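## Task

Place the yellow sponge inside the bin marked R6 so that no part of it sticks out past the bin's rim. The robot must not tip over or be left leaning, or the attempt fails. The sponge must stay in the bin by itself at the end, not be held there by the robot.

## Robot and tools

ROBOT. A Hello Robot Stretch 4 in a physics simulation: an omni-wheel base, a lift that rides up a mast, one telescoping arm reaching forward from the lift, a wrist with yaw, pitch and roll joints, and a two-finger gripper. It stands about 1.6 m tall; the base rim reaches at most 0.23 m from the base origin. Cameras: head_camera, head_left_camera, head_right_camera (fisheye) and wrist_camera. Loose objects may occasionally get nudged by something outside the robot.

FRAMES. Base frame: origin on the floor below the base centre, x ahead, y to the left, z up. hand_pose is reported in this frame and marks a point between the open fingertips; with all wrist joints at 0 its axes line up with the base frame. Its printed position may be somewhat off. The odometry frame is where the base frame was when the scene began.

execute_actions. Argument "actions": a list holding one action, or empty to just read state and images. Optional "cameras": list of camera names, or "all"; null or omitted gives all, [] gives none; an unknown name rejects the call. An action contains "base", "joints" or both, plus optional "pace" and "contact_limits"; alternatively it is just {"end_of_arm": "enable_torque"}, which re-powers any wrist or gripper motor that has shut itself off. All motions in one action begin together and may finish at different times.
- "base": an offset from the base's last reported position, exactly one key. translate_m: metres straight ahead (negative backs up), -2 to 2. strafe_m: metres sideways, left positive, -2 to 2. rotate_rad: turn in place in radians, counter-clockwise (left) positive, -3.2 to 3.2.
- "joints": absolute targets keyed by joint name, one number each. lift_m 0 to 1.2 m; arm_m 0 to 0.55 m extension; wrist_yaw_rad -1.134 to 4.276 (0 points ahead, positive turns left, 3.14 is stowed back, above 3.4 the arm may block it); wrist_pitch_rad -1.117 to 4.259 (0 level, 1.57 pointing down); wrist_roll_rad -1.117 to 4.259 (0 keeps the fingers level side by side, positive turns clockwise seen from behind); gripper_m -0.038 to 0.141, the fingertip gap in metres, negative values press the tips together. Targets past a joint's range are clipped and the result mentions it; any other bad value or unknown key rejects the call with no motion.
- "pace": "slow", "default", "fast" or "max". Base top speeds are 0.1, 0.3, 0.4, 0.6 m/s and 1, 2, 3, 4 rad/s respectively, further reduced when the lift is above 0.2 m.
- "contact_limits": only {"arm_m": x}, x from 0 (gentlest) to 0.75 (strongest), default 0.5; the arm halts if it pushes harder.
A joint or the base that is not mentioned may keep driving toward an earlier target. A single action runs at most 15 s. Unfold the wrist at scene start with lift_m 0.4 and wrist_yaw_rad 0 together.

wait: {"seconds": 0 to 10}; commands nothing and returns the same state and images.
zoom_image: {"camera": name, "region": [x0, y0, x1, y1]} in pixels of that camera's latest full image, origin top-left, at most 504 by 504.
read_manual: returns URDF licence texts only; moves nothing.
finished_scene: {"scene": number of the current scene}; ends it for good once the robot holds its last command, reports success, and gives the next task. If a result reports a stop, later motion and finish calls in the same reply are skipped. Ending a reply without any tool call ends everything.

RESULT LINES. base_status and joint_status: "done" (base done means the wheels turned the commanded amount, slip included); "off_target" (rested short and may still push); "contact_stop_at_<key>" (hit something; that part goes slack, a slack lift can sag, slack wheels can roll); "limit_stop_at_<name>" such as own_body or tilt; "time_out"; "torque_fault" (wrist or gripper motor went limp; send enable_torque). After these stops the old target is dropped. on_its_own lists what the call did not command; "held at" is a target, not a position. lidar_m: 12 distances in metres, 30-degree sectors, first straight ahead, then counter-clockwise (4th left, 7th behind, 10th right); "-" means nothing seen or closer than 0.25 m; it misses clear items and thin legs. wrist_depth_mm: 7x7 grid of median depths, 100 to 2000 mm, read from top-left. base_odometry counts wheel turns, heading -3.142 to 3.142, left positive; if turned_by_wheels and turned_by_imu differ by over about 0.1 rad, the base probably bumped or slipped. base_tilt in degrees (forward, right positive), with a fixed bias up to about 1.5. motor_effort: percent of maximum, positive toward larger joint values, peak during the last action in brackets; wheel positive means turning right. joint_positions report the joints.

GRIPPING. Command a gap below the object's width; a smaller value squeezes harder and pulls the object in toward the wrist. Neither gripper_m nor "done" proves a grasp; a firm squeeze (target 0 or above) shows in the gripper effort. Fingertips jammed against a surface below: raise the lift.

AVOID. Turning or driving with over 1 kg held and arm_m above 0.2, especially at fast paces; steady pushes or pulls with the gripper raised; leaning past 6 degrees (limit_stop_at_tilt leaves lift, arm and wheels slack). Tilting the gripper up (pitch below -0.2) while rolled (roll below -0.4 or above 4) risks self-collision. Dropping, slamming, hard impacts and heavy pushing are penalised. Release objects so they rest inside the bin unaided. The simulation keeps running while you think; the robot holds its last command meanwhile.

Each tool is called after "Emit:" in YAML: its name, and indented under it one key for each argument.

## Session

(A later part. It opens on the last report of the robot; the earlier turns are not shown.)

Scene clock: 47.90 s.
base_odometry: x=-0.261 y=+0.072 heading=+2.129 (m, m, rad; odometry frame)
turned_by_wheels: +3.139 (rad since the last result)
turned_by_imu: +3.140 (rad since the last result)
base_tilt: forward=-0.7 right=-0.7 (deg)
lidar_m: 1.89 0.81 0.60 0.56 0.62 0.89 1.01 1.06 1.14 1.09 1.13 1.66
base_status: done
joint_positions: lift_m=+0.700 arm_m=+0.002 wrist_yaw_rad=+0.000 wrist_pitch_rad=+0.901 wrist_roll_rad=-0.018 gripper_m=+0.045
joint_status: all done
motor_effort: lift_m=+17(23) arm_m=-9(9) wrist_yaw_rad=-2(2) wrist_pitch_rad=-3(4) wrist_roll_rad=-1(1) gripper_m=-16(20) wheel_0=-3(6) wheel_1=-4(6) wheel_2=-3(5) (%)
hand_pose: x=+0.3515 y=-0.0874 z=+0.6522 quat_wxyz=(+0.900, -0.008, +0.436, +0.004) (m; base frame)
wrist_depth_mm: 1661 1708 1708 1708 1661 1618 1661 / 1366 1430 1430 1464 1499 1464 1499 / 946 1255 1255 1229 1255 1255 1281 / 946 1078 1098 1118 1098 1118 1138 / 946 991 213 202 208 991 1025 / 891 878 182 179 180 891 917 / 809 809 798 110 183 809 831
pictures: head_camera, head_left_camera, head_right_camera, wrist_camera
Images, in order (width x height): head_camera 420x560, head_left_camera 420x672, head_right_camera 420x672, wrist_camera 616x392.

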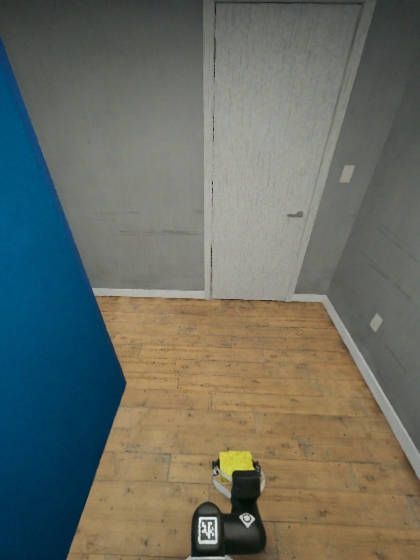

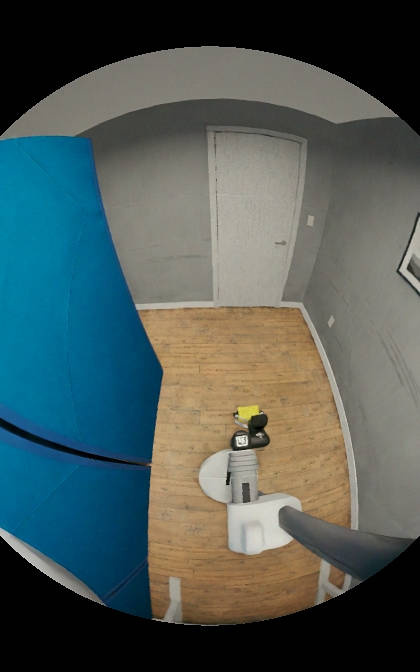

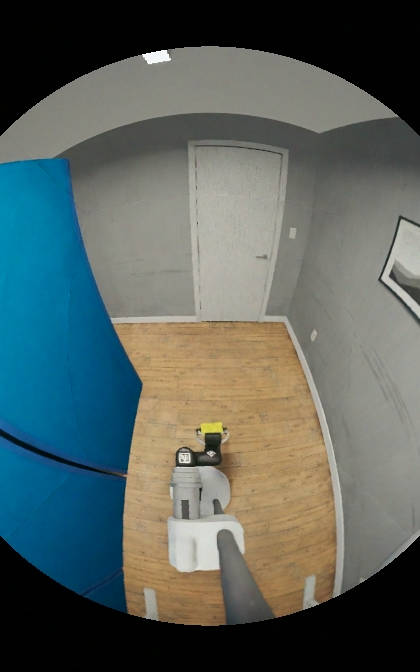

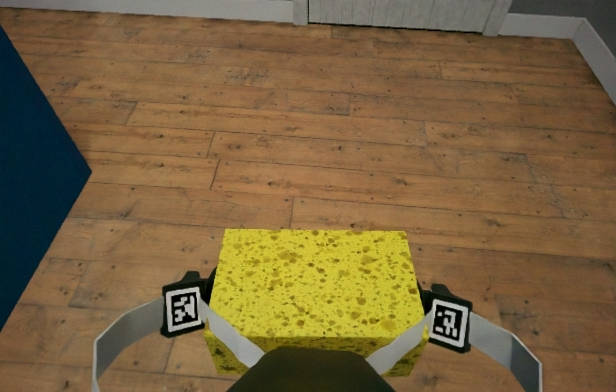

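Partition end is at about x=0.95, the wall at 1.9.

Emit:
execute_actions:
  actions:
    - {"base":{"translate_m":1.4},"pace":"fast"}
  cameras: []

Emit:
execute_actions:
  actions:
    - {"base":{"rotate_rad":1.57},"pace":"fast"}

Scene clock: 53.57 s.
base_odometry: x=-1.003 y=+1.259 heading=+2.129 (m, m, rad; odometry frame)
turned_by_wheels: +0.000 (rad since the last result)
turned_by_imu: +0.001 (rad since the last result)
base_tilt: forward=-0.8 right=-0.6 (deg)
lidar_m: 0.49 0.54 0.77 2.49 0.67 0.82 2.57 1.53 1.19 1.15 0.69 0.51
base_status: done
joint_positions: lift_m=+0.700 arm_m=+0.002 wrist_yaw_rad=+0.000 wrist_pitch_rad=+0.901 wrist_roll_rad=-0.018 gripper_m=+0.045
joint_status: not commanded
motor_effort: lift_m=+17(17) arm_m=-9(9) wrist_yaw_rad=-1(2) wrist_pitch_rad=-4(3) wrist_roll_rad=-2(1) gripper_m=-19(18) wheel_0=+0(9) wheel_1=+1(10) wheel_2=+1(10) (%)
hand_pose: x=+0.3515 y=-0.0874 z=+0.6522 quat_wxyz=(+0.900, -0.008, +0.436, +0.004) (m; base frame)
wrist_depth_mm: 315 307 272 276 270 265 262 / 359 351 309 312 309 301 294 / 418 407 357 362 351 343 336 / 508 488 439 427 415 404 394 / 634 609 212 202 208 492 477 / 809 707 182 179 180 564 597 / 820 798 788 110 182 798 768
pictures: none
No camera images: the call's "cameras" was empty. Leave "cameras" out to get every camera's image.

Scene clock: 55.43 s.
base_odometry: x=-1.003 y=+1.259 heading=-2.584 (m, m, rad; odometry frame)
turned_by_wheels: +1.570 (rad since the last result)
turned_by_imu: +1.570 (rad since the last result)
base_tilt: forward=-0.7 right=-0.7 (deg)
lidar_m: 2.46 0.68 0.82 2.42 1.59 1.19 1.16 0.70 0.50 0.46 0.55 0.80
base_status: done
joint_positions: lift_m=+0.700 arm_m=+0.002 wrist_yaw_rad=+0.000 wrist_pitch_rad=+0.901 wrist_roll_rad=-0.018 gripper_m=+0.045
joint_status: not commanded
motor_effort: lift_m=+17(17) arm_m=-9(9) wrist_yaw_rad=-1(1) wrist_pitch_rad=-3(3) wrist_roll_rad=-1(2) gripper_m=-18(18) wheel_0=-3(11) wheel_1=-2(7) wheel_2=+0(9) (%)
hand_pose: x=+0.3515 y=-0.0874 z=+0.6522 quat_wxyz=(+0.900, -0.008, +0.436, +0.004) (m; base frame)
wrist_depth_mm: 668 1661 1661 1708 1708 1205 768 / 676 1366 1499 1430 1464 1182 768 / 676 1008 1281 1255 1281 1138 741 / 699 1025 1138 1118 1138 1078 741 / 732 976 212 203 208 991 723 / 866 878 182 178 180 854 715 / 820 788 788 110 182 798 691
pictures: head_camera, head_left_camera, head_right_camera, wrist_camera
Images, in order (width x height): head_camera 420x560, head_left_camera 420x672, head_right_camera 420x672, wrist_camera 616x392.

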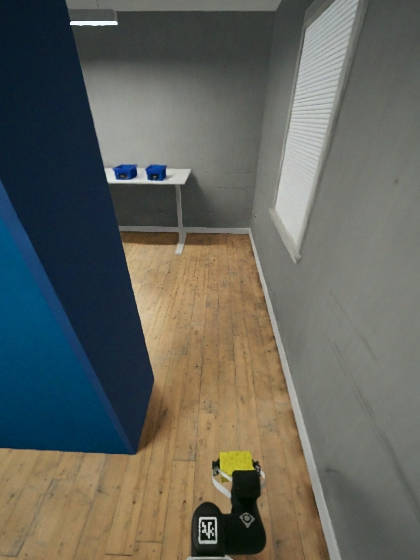

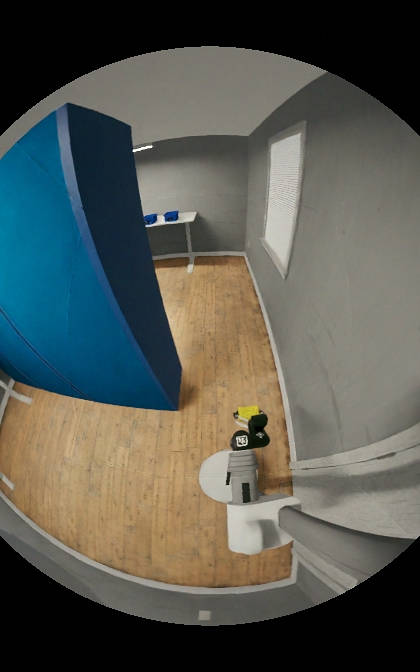

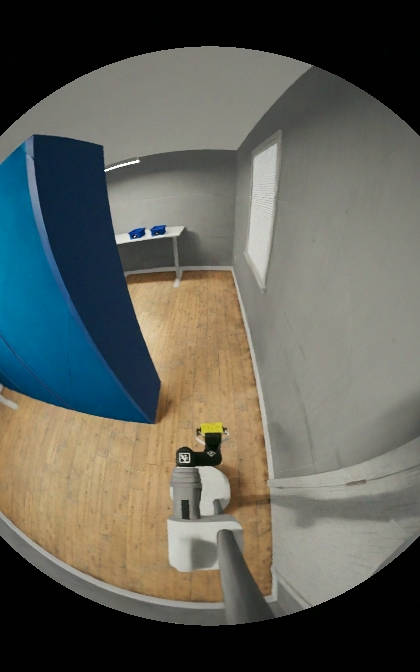

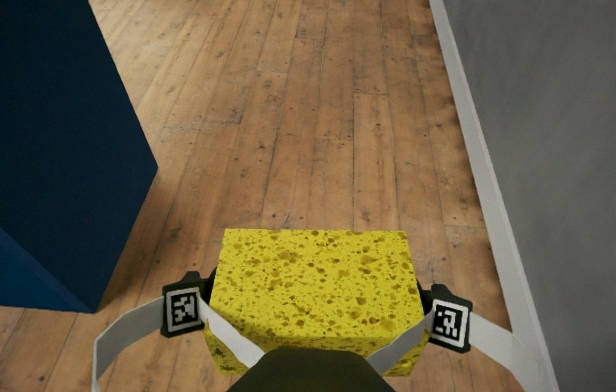

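Emit:
execute_actions:
  actions:
    - {"base":{"translate_m":1.9},"pace":"fast"}
  cameras: []

Emit:
execute_actions:
  actions:
    - {"base":{"strafe_m":0.8},"joints":{"lift_m":1.19,"wrist_pitch_rad":0.55},"pace":"fast"}

Scene clock: 62.63 s.
base_odometry: x=-2.615 y=+0.253 heading=-2.584 (m, m, rad; odometry frame)
turned_by_wheels: +0.000 (rad since the last result)
turned_by_imu: +0.001 (rad since the last result)
base_tilt: forward=-0.7 right=-0.6 (deg)
lidar_m: 1.01 0.94 1.33 2.32 1.21 0.93 2.05 0.84 0.58 0.55 0.58 0.92
base_status: done
joint_positions: lift_m=+0.700 arm_m=+0.002 wrist_yaw_rad=+0.000 wrist_pitch_rad=+0.901 wrist_roll_rad=-0.018 gripper_m=+0.045
joint_status: not commanded
motor_effort: lift_m=+17(17) arm_m=-9(9) wrist_yaw_rad=-2(2) wrist_pitch_rad=-3(4) wrist_roll_rad=-1(2) gripper_m=-18(18) wheel_0=+1(8) wheel_1=+2(9) wheel_2=+0(13) (%)
hand_pose: x=+0.3515 y=-0.0874 z=+0.6522 quat_wxyz=(+0.900, -0.008, +0.436, +0.004) (m; base frame)
wrist_depth_mm: 1576 1499 1537 1464 1499 1366 904 / 1397 1366 1397 1464 1464 1336 891 / 1255 1229 1229 1255 1255 1229 878 / 1078 1098 1098 1098 1118 1118 866 / 976 991 212 202 208 1008 854 / 878 866 182 179 180 891 831 / 820 798 798 110 183 798 788
pictures: none
No camera images: the call's "cameras" was empty. Leave "cameras" out to get every camera's image.

Scene clock: 65.83 s.
base_odometry: x=-2.192 y=-0.426 heading=-2.584 (m, m, rad; odometry frame)
turned_by_wheels: +0.000 (rad since the last result)
turned_by_imu: -0.003 (rad since the last result)
base_tilt: forward=-0.7 right=-0.6 (deg)
lidar_m: 0.90 0.97 1.37 1.53 1.19 0.88 0.85 0.88 1.37 1.35 1.44 0.94
base_status: done
joint_positions: lift_m=+1.190 arm_m=+0.002 wrist_yaw_rad=+0.000 wrist_pitch_rad=+0.552 wrist_roll_rad=-0.018 gripper_m=+0.045
joint_status: all done
motor_effort: lift_m=+23(24) arm_m=-9(9) wrist_yaw_rad=-2(1) wrist_pitch_rad=-5(10) wrist_roll_rad=-2(1) gripper_m=-17(18) wheel_0=+1(13) wheel_1=-2(13) wheel_2=+0(0) (%)
hand_pose: x=+0.4181 y=-0.0874 z=+1.2167 quat_wxyz=(+0.962, -0.009, +0.272, +0.003) (m; base frame)
wrist_depth_mm: 1464 1430 1366 1366 1336 1336 1308 / 1537 1499 1499 1499 1430 1397 1430 / 1060 1008 904 1060 1042 1464 1499 / 1255 891 854 842 831 842 1661 / 1921 1983 213 203 208 1863 1756 / 1756 1618 181 179 180 1756 1808 / 1537 1499 1464 110 183 1499 1661
pictures: head_camera, head_left_camera, head_right_camera, wrist_camera
Images, in order (width x height): head_camera 420x560, head_left_camera 420x672, head_right_camera 420x672, wrist_camera 616x392.

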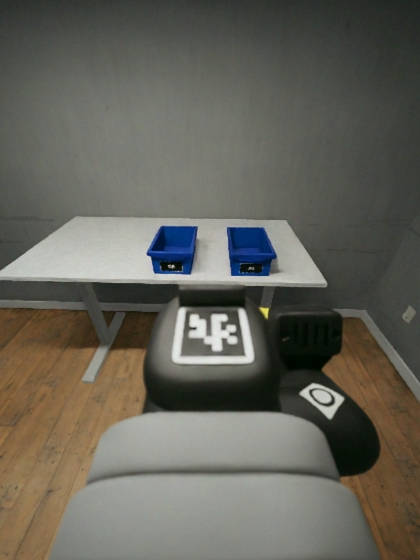

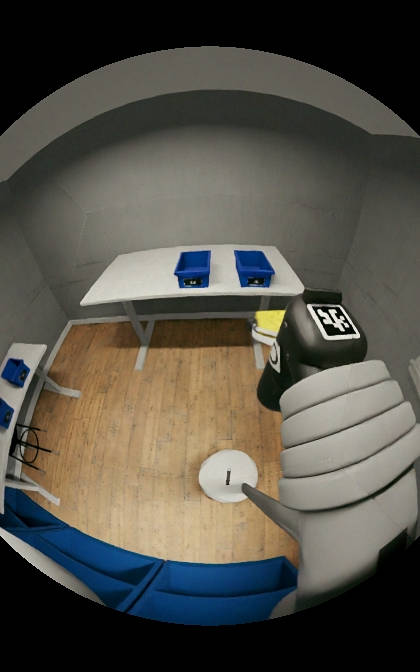

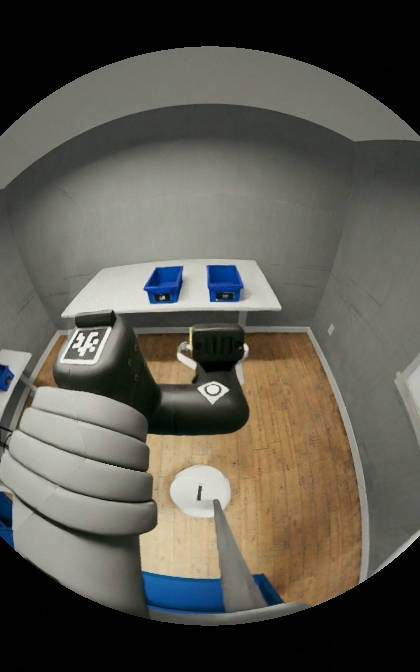

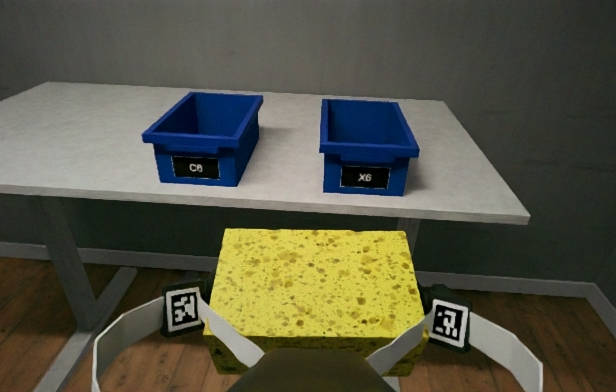

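Emit:
execute_actions:
  actions:
    - {"base":{"rotate_rad":1.57},"pace":"fast"}
  cameras: []

Emit:
execute_actions:
  actions:
    - {"base":{"translate_m":0.6},"joints":{"wrist_pitch_rad":0.35},"pace":"fast"}

Scene clock: 69.87 s.
base_odometry: x=-2.192 y=-0.426 heading=-1.015 (m, m, rad; odometry frame)
turned_by_wheels: +1.569 (rad since the last result)
turned_by_imu: +1.570 (rad since the last result)
base_tilt: forward=-0.8 right=-0.6 (deg)
lidar_m: 1.51 1.16 0.86 0.84 0.88 1.42 1.38 1.48 0.95 0.90 0.96 1.35
base_status: done
joint_positions: lift_m=+1.190 arm_m=+0.002 wrist_yaw_rad=+0.000 wrist_pitch_rad=+0.552 wrist_roll_rad=-0.018 gripper_m=+0.045
joint_status: not commanded
motor_effort: lift_m=+23(23) arm_m=-9(8) wrist_yaw_rad=-1(1) wrist_pitch_rad=-5(5) wrist_roll_rad=-1(1) gripper_m=-16(18) wheel_0=-4(6) wheel_1=-4(5) wheel_2=-3(5) (%)
hand_pose: x=+0.4181 y=-0.0874 z=+1.2167 quat_wxyz=(+0.962, -0.009, +0.272, +0.002) (m; base frame)
wrist_depth_mm: 1808 - 1983 1921 1921 1921 1808 / 1281 - - - - - - / 1308 1808 1618 1618 1618 - - / 1397 - - - - - - / 1397 - 213 202 209 - - / 1618 1661 182 179 180 1808 1921 / 1464 1499 1464 110 182 1499 1576
pictures: none
No camera images: the call's "cameras" was empty. Leave "cameras" out to get every camera's image.

Scene clock: 73.33 s.
base_odometry: x=-1.875 y=-0.935 heading=-1.015 (m, m, rad; odometry frame)
turned_by_wheels: +0.000 (rad since the last result)
turned_by_imu: +0.001 (rad since the last result)
base_tilt: forward=-0.7 right=-0.6 (deg)
lidar_m: 0.90 0.98 0.82 0.80 0.87 1.22 2.01 1.33 0.98 0.91 0.98 0.93
base_status: done
joint_positions: lift_m=+1.190 arm_m=+0.002 wrist_yaw_rad=+0.000 wrist_pitch_rad=+0.352 wrist_roll_rad=-0.018 gripper_m=+0.045
joint_status: all done
motor_effort: lift_m=+22(23) arm_m=-9(8) wrist_yaw_rad=-1(2) wrist_pitch_rad=-6(11) wrist_roll_rad=-1(1) gripper_m=-18(19) wheel_0=+1(8) wheel_1=+1(7) wheel_2=-1(10) (%)
hand_pose: x=+0.4432 y=-0.0874 z=+1.2685 quat_wxyz=(+0.984, -0.009, +0.175, +0.002) (m; base frame)
wrist_depth_mm: 1397 1430 1430 1366 1336 1366 1366 / 1464 1499 1499 1499 1464 1397 1397 / 1537 1618 1576 1618 1537 1499 1464 / 1576 1708 1618 1576 1618 1576 1537 / 1661 1366 212 202 209 1537 1708 / 1078 1042 182 179 180 1025 1661 / 1618 931 878 110 182 854 960
pictures: head_camera, head_left_camera, head_right_camera, wrist_camera
Images, in order (width x height): head_camera 420x560, head_left_camera 420x672, head_right_camera 420x672, wrist_camera 616x392.

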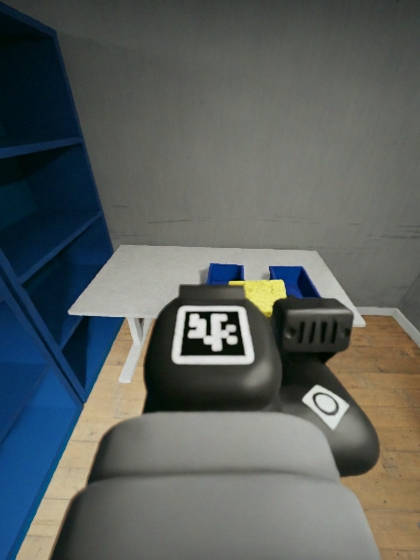

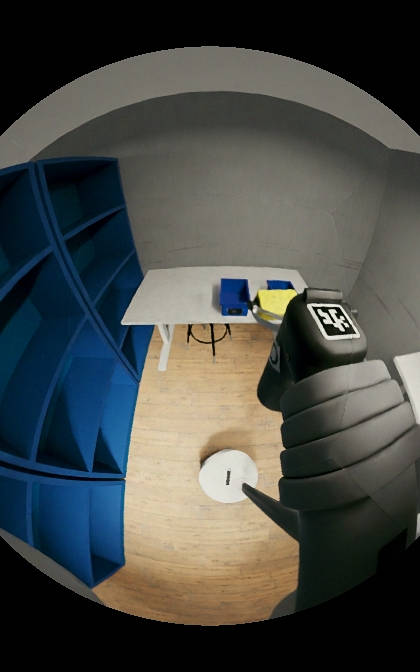

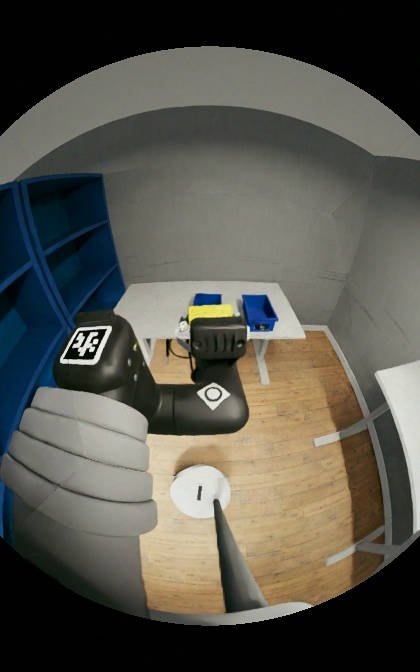

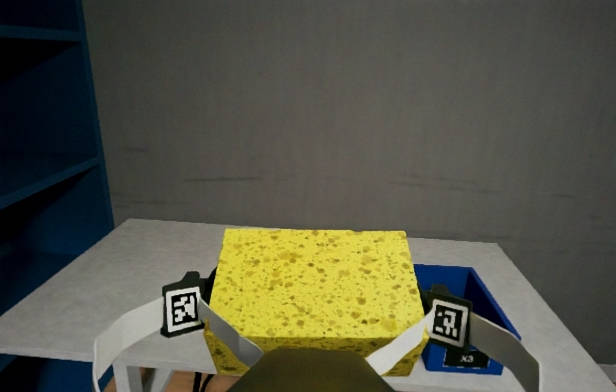

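Emit:
execute_actions:
  actions:
    - {"base":{"translate_m":0.3},"joints":{"wrist_pitch_rad":0.9,"lift_m":1.05,"wrist_yaw_rad":0.3},"pace":"fast"}

Scene clock: 76.57 s.
base_odometry: x=-1.717 y=-1.190 heading=-1.014 (m, m, rad; odometry frame)
turned_by_wheels: +0.000 (rad since the last result)
turned_by_imu: +0.001 (rad since the last result)
base_tilt: forward=-0.8 right=-0.7 (deg)
lidar_m: 0.60 0.67 0.83 0.80 0.84 1.22 2.29 1.33 0.97 0.93 0.85 0.64
base_status: done
joint_positions: lift_m=+1.050 arm_m=+0.001 wrist_yaw_rad=+0.300 wrist_pitch_rad=+0.901 wrist_roll_rad=-0.018 gripper_m=+0.045
joint_status: all done
motor_effort: lift_m=+17(21) arm_m=-8(8) wrist_yaw_rad=+0(6) wrist_pitch_rad=-4(2) wrist_roll_rad=-2(1) gripper_m=-19(19) wheel_0=+3(7) wheel_1=+2(7) wheel_2=+0(10) (%)
hand_pose: x=+0.3692 y=-0.0307 z=+1.0022 quat_wxyz=(+0.889, -0.073, +0.430, +0.138) (m; base frame)
wrist_depth_mm: 1281 976 976 976 976 991 991 / 842 820 842 820 768 723 831 / 1008 741 715 732 691 707 732 / 1430 1499 1537 647 609 609 647 / 1098 1366 213 202 209 580 574 / 1205 1229 183 179 180 1255 1182 / 1160 1138 1118 110 183 1118 1182
pictures: head_camera, head_left_camera, head_right_camera, wrist_camera
Images, in order (width x height): head_camera 420x560, head_left_camera 420x672, head_right_camera 420x672, wrist_camera 616x392.

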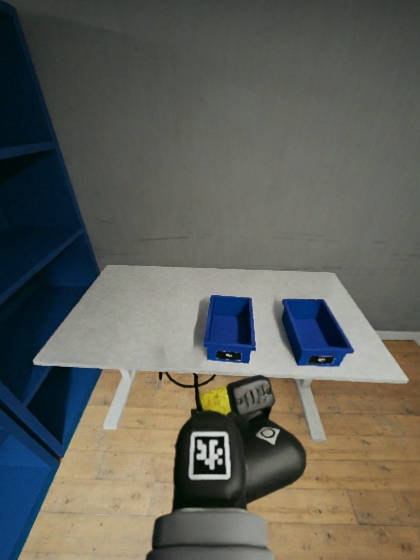

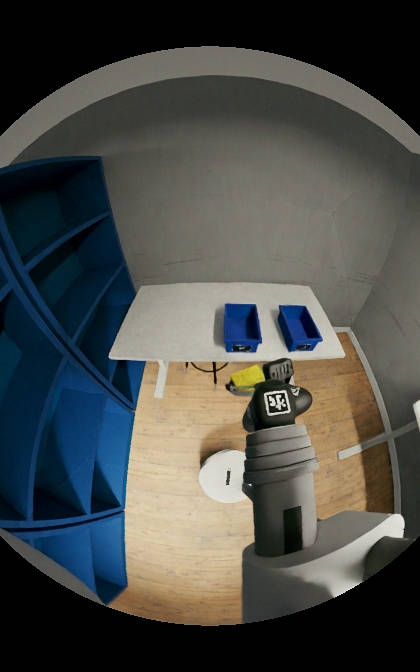

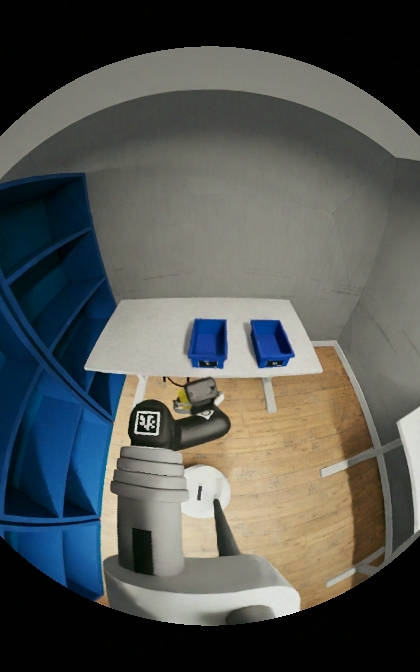

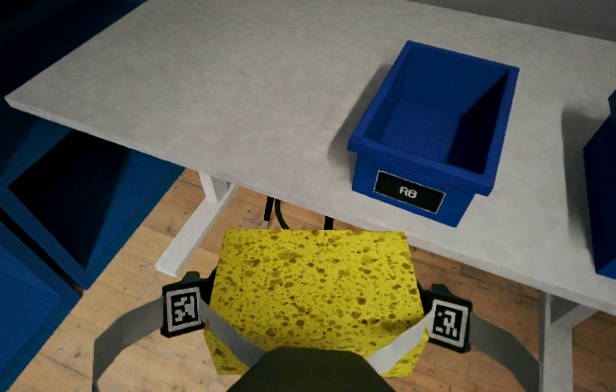

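Emit:
execute_actions:
  actions:
    - {"joints":{"wrist_yaw_rad":0,"arm_m":0.43,"wrist_pitch_rad":1.0},"pace":"fast"}

Scene clock: 80.03 s.
base_odometry: x=-1.717 y=-1.190 heading=-1.014 (m, m, rad; odometry frame)
turned_by_wheels: +0.000 (rad since the last result)
turned_by_imu: +0.000 (rad since the last result)
base_tilt: forward=-0.7 right=-0.7 (deg)
lidar_m: 0.61 0.66 0.82 0.80 0.86 1.23 2.29 1.33 0.98 0.94 0.82 0.63
base_status: not commanded
joint_positions: lift_m=+1.050 arm_m=+0.428 wrist_yaw_rad=+0.000 wrist_pitch_rad=+1.001 wrist_roll_rad=-0.018 gripper_m=+0.045
joint_status: all done
motor_effort: lift_m=+17(17) arm_m=+9(12) wrist_yaw_rad=-2(8) wrist_pitch_rad=-3(3) wrist_roll_rad=-1(1) gripper_m=-19(18) wheel_0=+3(3) wheel_1=+3(2) wheel_2=+0(0) (%)
hand_pose: x=+0.7550 y=-0.0874 z=+0.9855 quat_wxyz=(+0.877, -0.008, +0.480, +0.004) (m; base frame)
wrist_depth_mm: 809 788 788 809 798 809 788 / 707 707 715 707 707 715 715 / 621 634 627 640 640 640 634 / 569 580 554 496 473 585 569 / 525 521 212 202 208 525 466 / 480 477 182 179 180 480 439 / 449 442 329 110 182 439 415
pictures: head_camera, head_left_camera, head_right_camera, wrist_camera
Images, in order (width x height): head_camera 420x560, head_left_camera 420x672, head_right_camera 420x672, wrist_camera 616x392.

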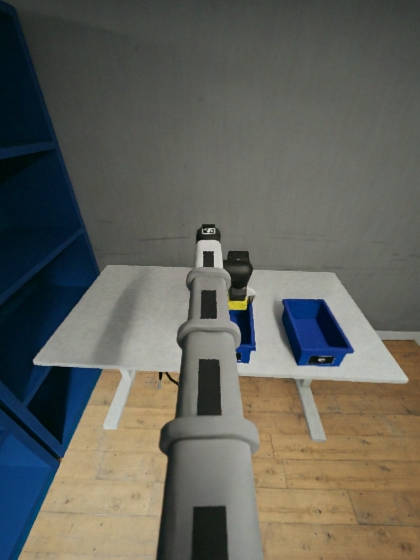

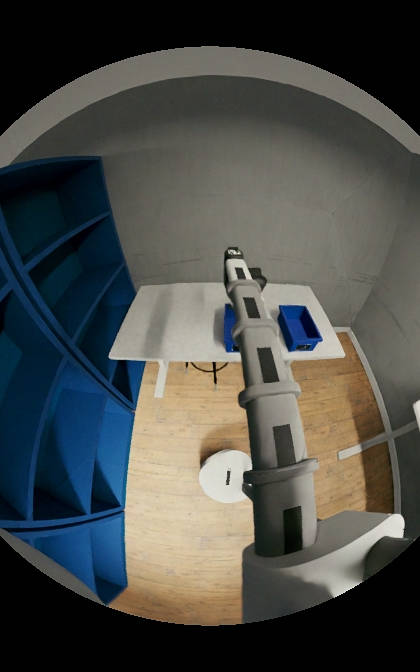

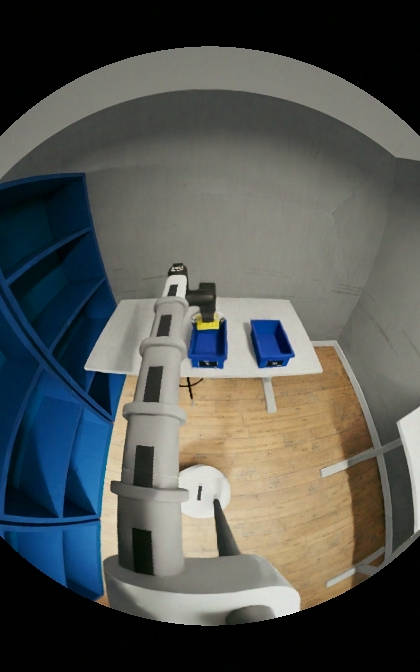

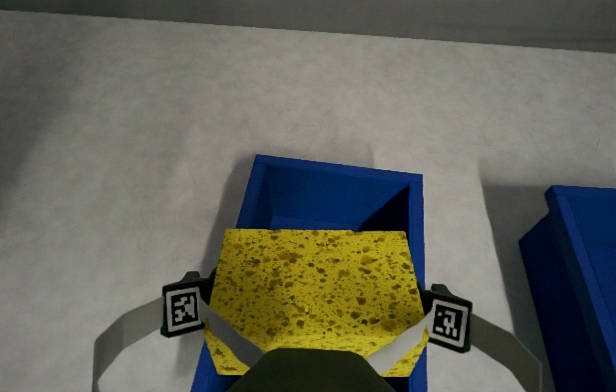

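Emit:
execute_actions:
  actions:
    - {"base":{"strafe_m":-0.015},"joints":{"lift_m":0.93}}
  cameras: ["wrist_camera","head_right_camera"]

Scene clock: 82.67 s.
base_odometry: x=-1.729 y=-1.198 heading=-1.014 (m, m, rad; odometry frame)
turned_by_wheels: +0.000 (rad since the last result)
turned_by_imu: +0.000 (rad since the last result)
base_tilt: forward=-0.7 right=-0.7 (deg)
lidar_m: 0.60 0.66 0.84 0.81 0.86 1.24 2.29 1.33 0.95 0.92 0.83 0.63
base_status: done
joint_positions: lift_m=+0.930 arm_m=+0.428 wrist_yaw_rad=+0.000 wrist_pitch_rad=+1.001 wrist_roll_rad=-0.018 gripper_m=+0.045
joint_status: all done
motor_effort: lift_m=+16(17) arm_m=+9(9) wrist_yaw_rad=-2(1) wrist_pitch_rad=-3(3) wrist_roll_rad=-1(1) gripper_m=-17(18) wheel_0=+3(10) wheel_1=-2(7) wheel_2=+0(1) (%)
hand_pose: x=+0.7550 y=-0.0874 z=+0.8656 quat_wxyz=(+0.877, -0.008, +0.480, +0.004) (m; base frame)
wrist_depth_mm: 585 603 609 603 609 621 615 / 521 525 530 373 535 539 539 / 477 480 397 404 377 484 484 / 427 430 345 430 413 436 427 / 394 394 212 202 209 397 394 / 362 246 182 179 180 359 368 / 336 229 293 110 183 228 342
pictures: head_right_camera, wrist_camera
Images, in order (width x height): head_right_camera 420x672, wrist_camera 616x392.

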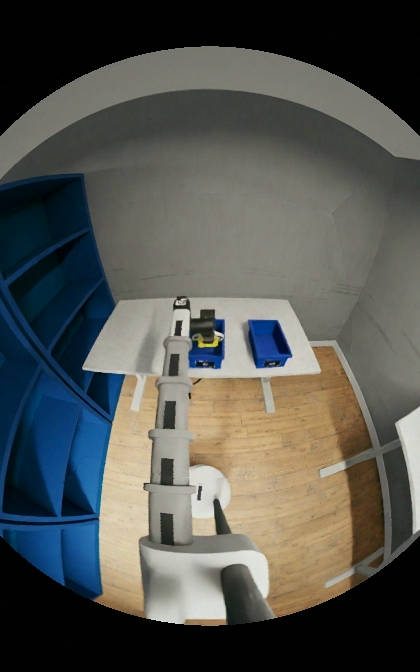

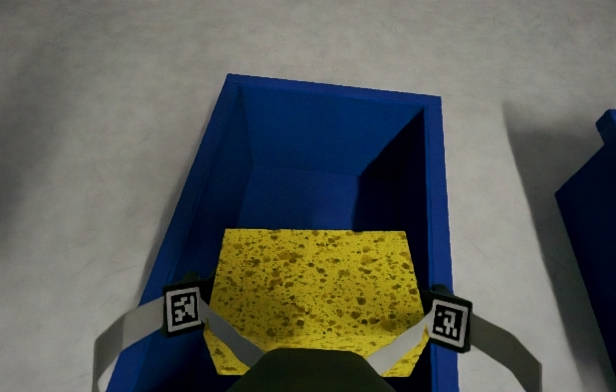

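Emit:
execute_actions:
  actions:
    - {"base":{"strafe_m":0.012},"joints":{"lift_m":0.92},"pace":"slow"}
  cameras: []

Emit:
execute_actions:
  actions:
    - {"joints":{"lift_m":0.87},"pace":"slow"}
  cameras: ["wrist_camera","head_right_camera"]

Scene clock: 85.03 s.
base_odometry: x=-1.719 y=-1.191 heading=-1.014 (m, m, rad; odometry frame)
turned_by_wheels: +0.000 (rad since the last result)
turned_by_imu: +0.000 (rad since the last result)
base_tilt: forward=-0.7 right=-0.7 (deg)
lidar_m: 0.61 0.66 0.79 0.80 0.87 1.23 2.29 1.34 0.96 0.93 0.86 0.62
base_status: done
joint_positions: lift_m=+0.920 arm_m=+0.428 wrist_yaw_rad=+0.000 wrist_pitch_rad=+1.001 wrist_roll_rad=-0.018 gripper_m=+0.045
joint_status: all done
motor_effort: lift_m=+16(18) arm_m=+9(9) wrist_yaw_rad=-1(1) wrist_pitch_rad=-3(2) wrist_roll_rad=-1(1) gripper_m=-18(18) wheel_0=-1(7) wheel_1=+2(5) wheel_2=+0(2) (%)
hand_pose: x=+0.7550 y=-0.0874 z=+0.8556 quat_wxyz=(+0.877, -0.008, +0.480, +0.004) (m; base frame)
wrist_depth_mm: 585 585 591 585 585 591 591 / 512 521 508 357 355 521 525 / 462 462 392 407 382 459 469 / 418 421 343 421 410 415 424 / 384 382 213 202 208 377 389 / 351 343 182 179 180 256 357 / 327 219 257 110 183 213 330
pictures: none
No camera images: the call's "cameras" was empty. Leave "cameras" out to get every camera's image.

Scene clock: 86.33 s.
base_odometry: x=-1.719 y=-1.191 heading=-1.014 (m, m, rad; odometry frame)
turned_by_wheels: +0.000 (rad since the last result)
turned_by_imu: +0.000 (rad since the last result)
base_tilt: forward=-0.7 right=-0.6 (deg)
lidar_m: 0.61 0.66 0.82 0.80 0.85 1.23 2.30 1.32 0.98 0.92 0.84 0.63
base_status: not commanded
joint_positions: lift_m=+0.870 arm_m=+0.428 wrist_yaw_rad=+0.000 wrist_pitch_rad=+1.001 wrist_roll_rad=-0.018 gripper_m=+0.045
joint_status: all done
motor_effort: lift_m=+16(16) arm_m=+9(9) wrist_yaw_rad=-1(2) wrist_pitch_rad=-2(3) wrist_roll_rad=-1(1) gripper_m=-18(19) wheel_0=-2(1) wheel_1=+2(2) wheel_2=+0(0) (%)
hand_pose: x=+0.7550 y=-0.0874 z=+0.8056 quat_wxyz=(+0.877, -0.008, +0.480, +0.004) (m; base frame)
wrist_depth_mm: 496 500 484 314 508 508 512 / 439 439 327 342 330 320 455 / 394 397 281 389 379 293 404 / 357 353 296 357 362 254 368 / 327 217 213 204 209 219 332 / 303 183 182 179 180 185 309 / 281 188 256 110 183 175 285
pictures: head_right_camera, wrist_camera
Images, in order (width x height): head_right_camera 420x672, wrist_camera 616x392.

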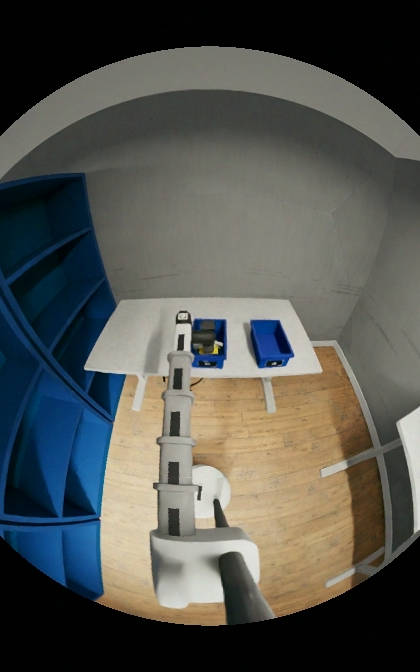

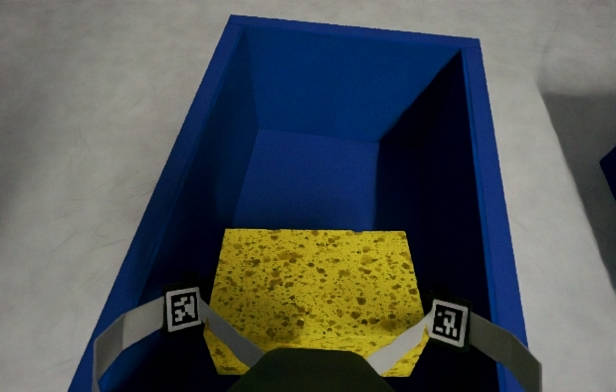

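Emit:
execute_actions:
  actions:
    - {"joints":{"lift_m":0.835},"pace":"slow"}
  cameras: ["wrist_camera"]

Emit:
execute_actions:
  actions:
    - {"joints":{"gripper_m":0.1},"pace":"slow"}
  cameras: ["wrist_camera"]

Emit:
execute_actions:
  actions:
    - {"joints":{"lift_m":0.98}}
  cameras: ["wrist_camera","head_right_camera"]

Scene clock: 89.00 s.
base_odometry: x=-1.719 y=-1.191 heading=-1.014 (m, m, rad; odometry frame)
turned_by_wheels: +0.000 (rad since the last result)
turned_by_imu: +0.000 (rad since the last result)
base_tilt: forward=-0.6 right=-0.7 (deg)
lidar_m: 0.60 0.66 0.83 0.80 0.83 1.24 2.28 1.33 0.97 0.94 0.85 0.64
base_status: not commanded
joint_positions: lift_m=+0.835 arm_m=+0.428 wrist_yaw_rad=+0.000 wrist_pitch_rad=+1.001 wrist_roll_rad=-0.018 gripper_m=+0.045
joint_status: all done
motor_effort: lift_m=+16(17) arm_m=+9(9) wrist_yaw_rad=-2(1) wrist_pitch_rad=-3(3) wrist_roll_rad=-1(0) gripper_m=-18(18) wheel_0=-1(1) wheel_1=+2(2) wheel_2=+0(0) (%)
hand_pose: x=+0.7550 y=-0.0874 z=+0.7706 quat_wxyz=(+0.877, -0.008, +0.480, +0.004) (m; base frame)
wrist_depth_mm: 436 442 277 297 289 273 455 / 392 389 264 345 329 253 399 / 351 336 277 349 349 222 357 / 317 189 296 317 317 211 319 / 290 173 212 202 208 202 287 / 264 166 182 179 180 177 154 / 140 187 239 110 183 174 141
pictures: wrist_camera
Images, in order (width x height): wrist_camera 616x392.

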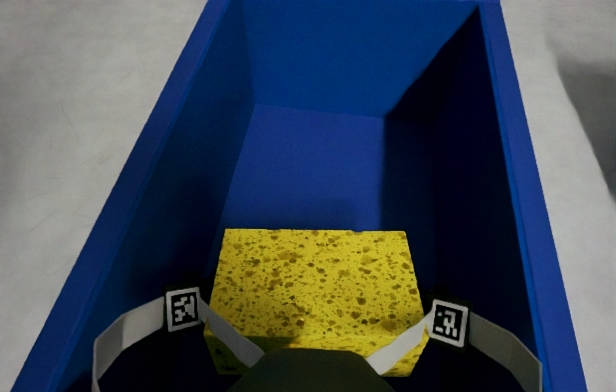

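Scene clock: 91.37 s.
base_odometry: x=-1.719 y=-1.191 heading=-1.014 (m, m, rad; odometry frame)
turned_by_wheels: +0.000 (rad since the last result)
turned_by_imu: +0.000 (rad since the last result)
base_tilt: forward=-0.7 right=-0.7 (deg)
lidar_m: 0.62 0.64 0.84 0.79 0.86 1.23 2.30 1.32 0.98 0.92 0.83 0.64
base_status: not commanded
joint_positions: lift_m=+0.835 arm_m=+0.428 wrist_yaw_rad=+0.000 wrist_pitch_rad=+1.001 wrist_roll_rad=-0.018 gripper_m=+0.100
joint_status: all done
motor_effort: lift_m=+16(16) arm_m=+9(9) wrist_yaw_rad=+0(1) wrist_pitch_rad=-3(3) wrist_roll_rad=-2(0) gripper_m=-1(18) wheel_0=-1(2) wheel_1=+2(2) wheel_2=+0(0) (%)
hand_pose: x=+0.7549 y=-0.0874 z=+0.7706 quat_wxyz=(+0.877, -0.008, +0.480, +0.004) (m; base frame)
wrist_depth_mm: 439 442 282 297 287 272 455 / 387 392 266 340 329 251 394 / 349 338 283 349 351 218 359 / 317 183 301 319 319 209 319 / 290 176 223 213 223 199 285 / 259 172 191 194 195 180 155 / 141 167 242 110 243 159 141
pictures: wrist_camera
Images, in order (width x height): wrist_camera 616x392.

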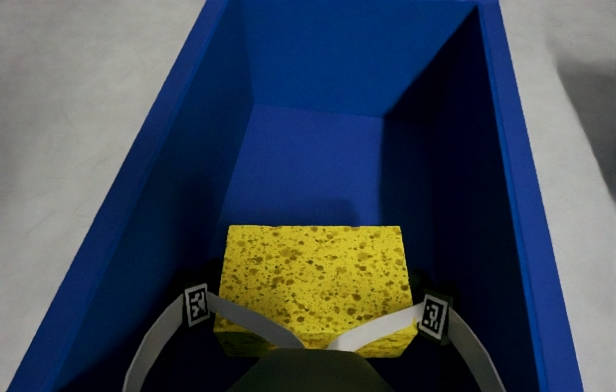

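Scene clock: 93.03 s.
base_odometry: x=-1.719 y=-1.191 heading=-1.014 (m, m, rad; odometry frame)
turned_by_wheels: +0.000 (rad since the last result)
turned_by_imu: +0.000 (rad since the last result)
base_tilt: forward=-0.8 right=-0.7 (deg)
lidar_m: 0.61 0.67 0.84 0.79 0.85 1.23 2.30 1.34 0.96 0.94 0.84 0.62
base_status: not commanded
joint_positions: lift_m=+0.980 arm_m=+0.428 wrist_yaw_rad=+0.000 wrist_pitch_rad=+1.001 wrist_roll_rad=-0.018 gripper_m=+0.100
joint_status: all done
motor_effort: lift_m=+23(24) arm_m=+9(8) wrist_yaw_rad=-1(1) wrist_pitch_rad=-3(4) wrist_roll_rad=+0(1) gripper_m=+0(0) wheel_0=-1(2) wheel_1=+2(2) wheel_2=+0(0) (%)
hand_pose: x=+0.7549 y=-0.0874 z=+0.9150 quat_wxyz=(+0.877, -0.008, +0.480, +0.004) (m; base frame)
wrist_depth_mm: 676 683 683 683 691 683 699 / 603 603 615 603 609 615 615 / 539 535 530 418 407 549 544 / 492 488 462 477 439 500 488 / 449 449 410 449 433 455 442 / 410 413 200 415 216 418 415 / 382 373 330 110 329 375 387
pictures: head_right_camera, wrist_camera
Images, in order (width x height): head_right_camera 420x672, wrist_camera 616x392.

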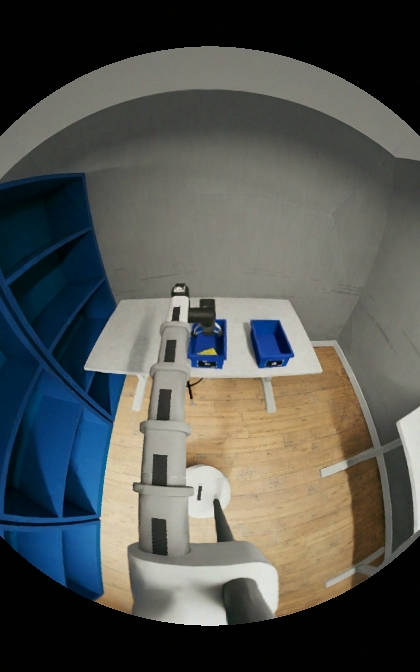

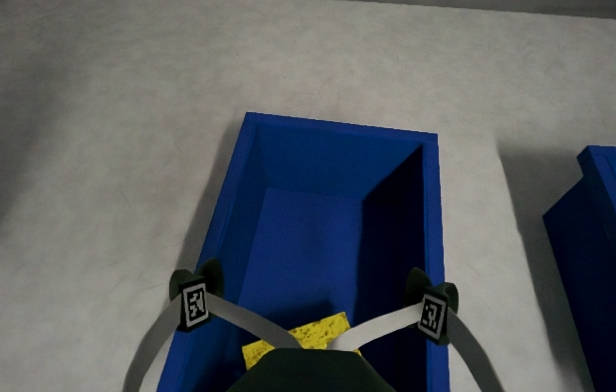

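The sponge was dragged a little on the way out, so I'll check how it sits.

Emit:
execute_actions:
  actions:
    - {"joints":{"wrist_pitch_rad":1.4,"lift_m":1.08,"arm_m":0.4,"gripper_m":0.14},"pace":"fast"}
  cameras: ["wrist_camera"]

Scene clock: 95.13 s.
base_odometry: x=-1.719 y=-1.191 heading=-1.014 (m, m, rad; odometry frame)
turned_by_wheels: +0.000 (rad since the last result)
turned_by_imu: +0.000 (rad since the last result)
base_tilt: forward=-0.8 right=-0.7 (deg)
lidar_m: 0.60 0.65 0.83 0.80 0.87 1.19 2.30 1.31 0.94 0.93 0.86 0.63
base_status: not commanded
joint_positions: lift_m=+1.080 arm_m=+0.402 wrist_yaw_rad=+0.000 wrist_pitch_rad=+1.400 wrist_roll_rad=-0.018 gripper_m=+0.140
joint_status: all done
motor_effort: lift_m=+23(24) arm_m=-9(10) wrist_yaw_rad=+0(1) wrist_pitch_rad=+0(2) wrist_roll_rad=-1(1) gripper_m=+1(1) wheel_0=-2(2) wheel_1=+2(2) wheel_2=+0(0) (%)
hand_pose: x=+0.6214 y=-0.0874 z=+0.9737 quat_wxyz=(+0.765, -0.007, +0.644, +0.006) (m; base frame)
wrist_depth_mm: 535 535 539 508 473 535 462 / 521 521 517 517 517 517 462 / 512 508 500 496 500 504 449 / 492 504 480 452 488 492 445 / 1182 484 488 480 477 484 469 / 1182 1182 1160 1182 1182 213 1160 / 1182 1138 1138 110 1138 1138 1118
pictures: wrist_camera
Images, in order (width x height): wrist_camera 616x392.

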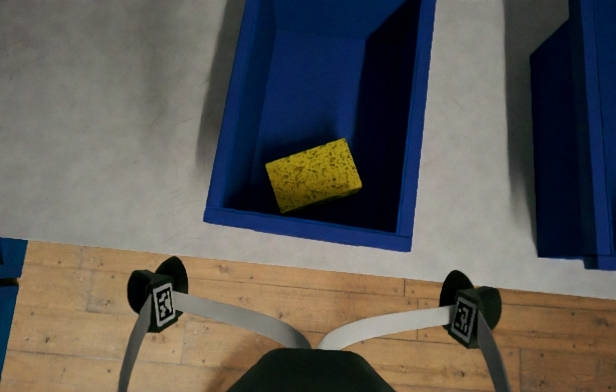

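Emit:
finished_scene:
  scene: 1

The scene is finished: the task was done.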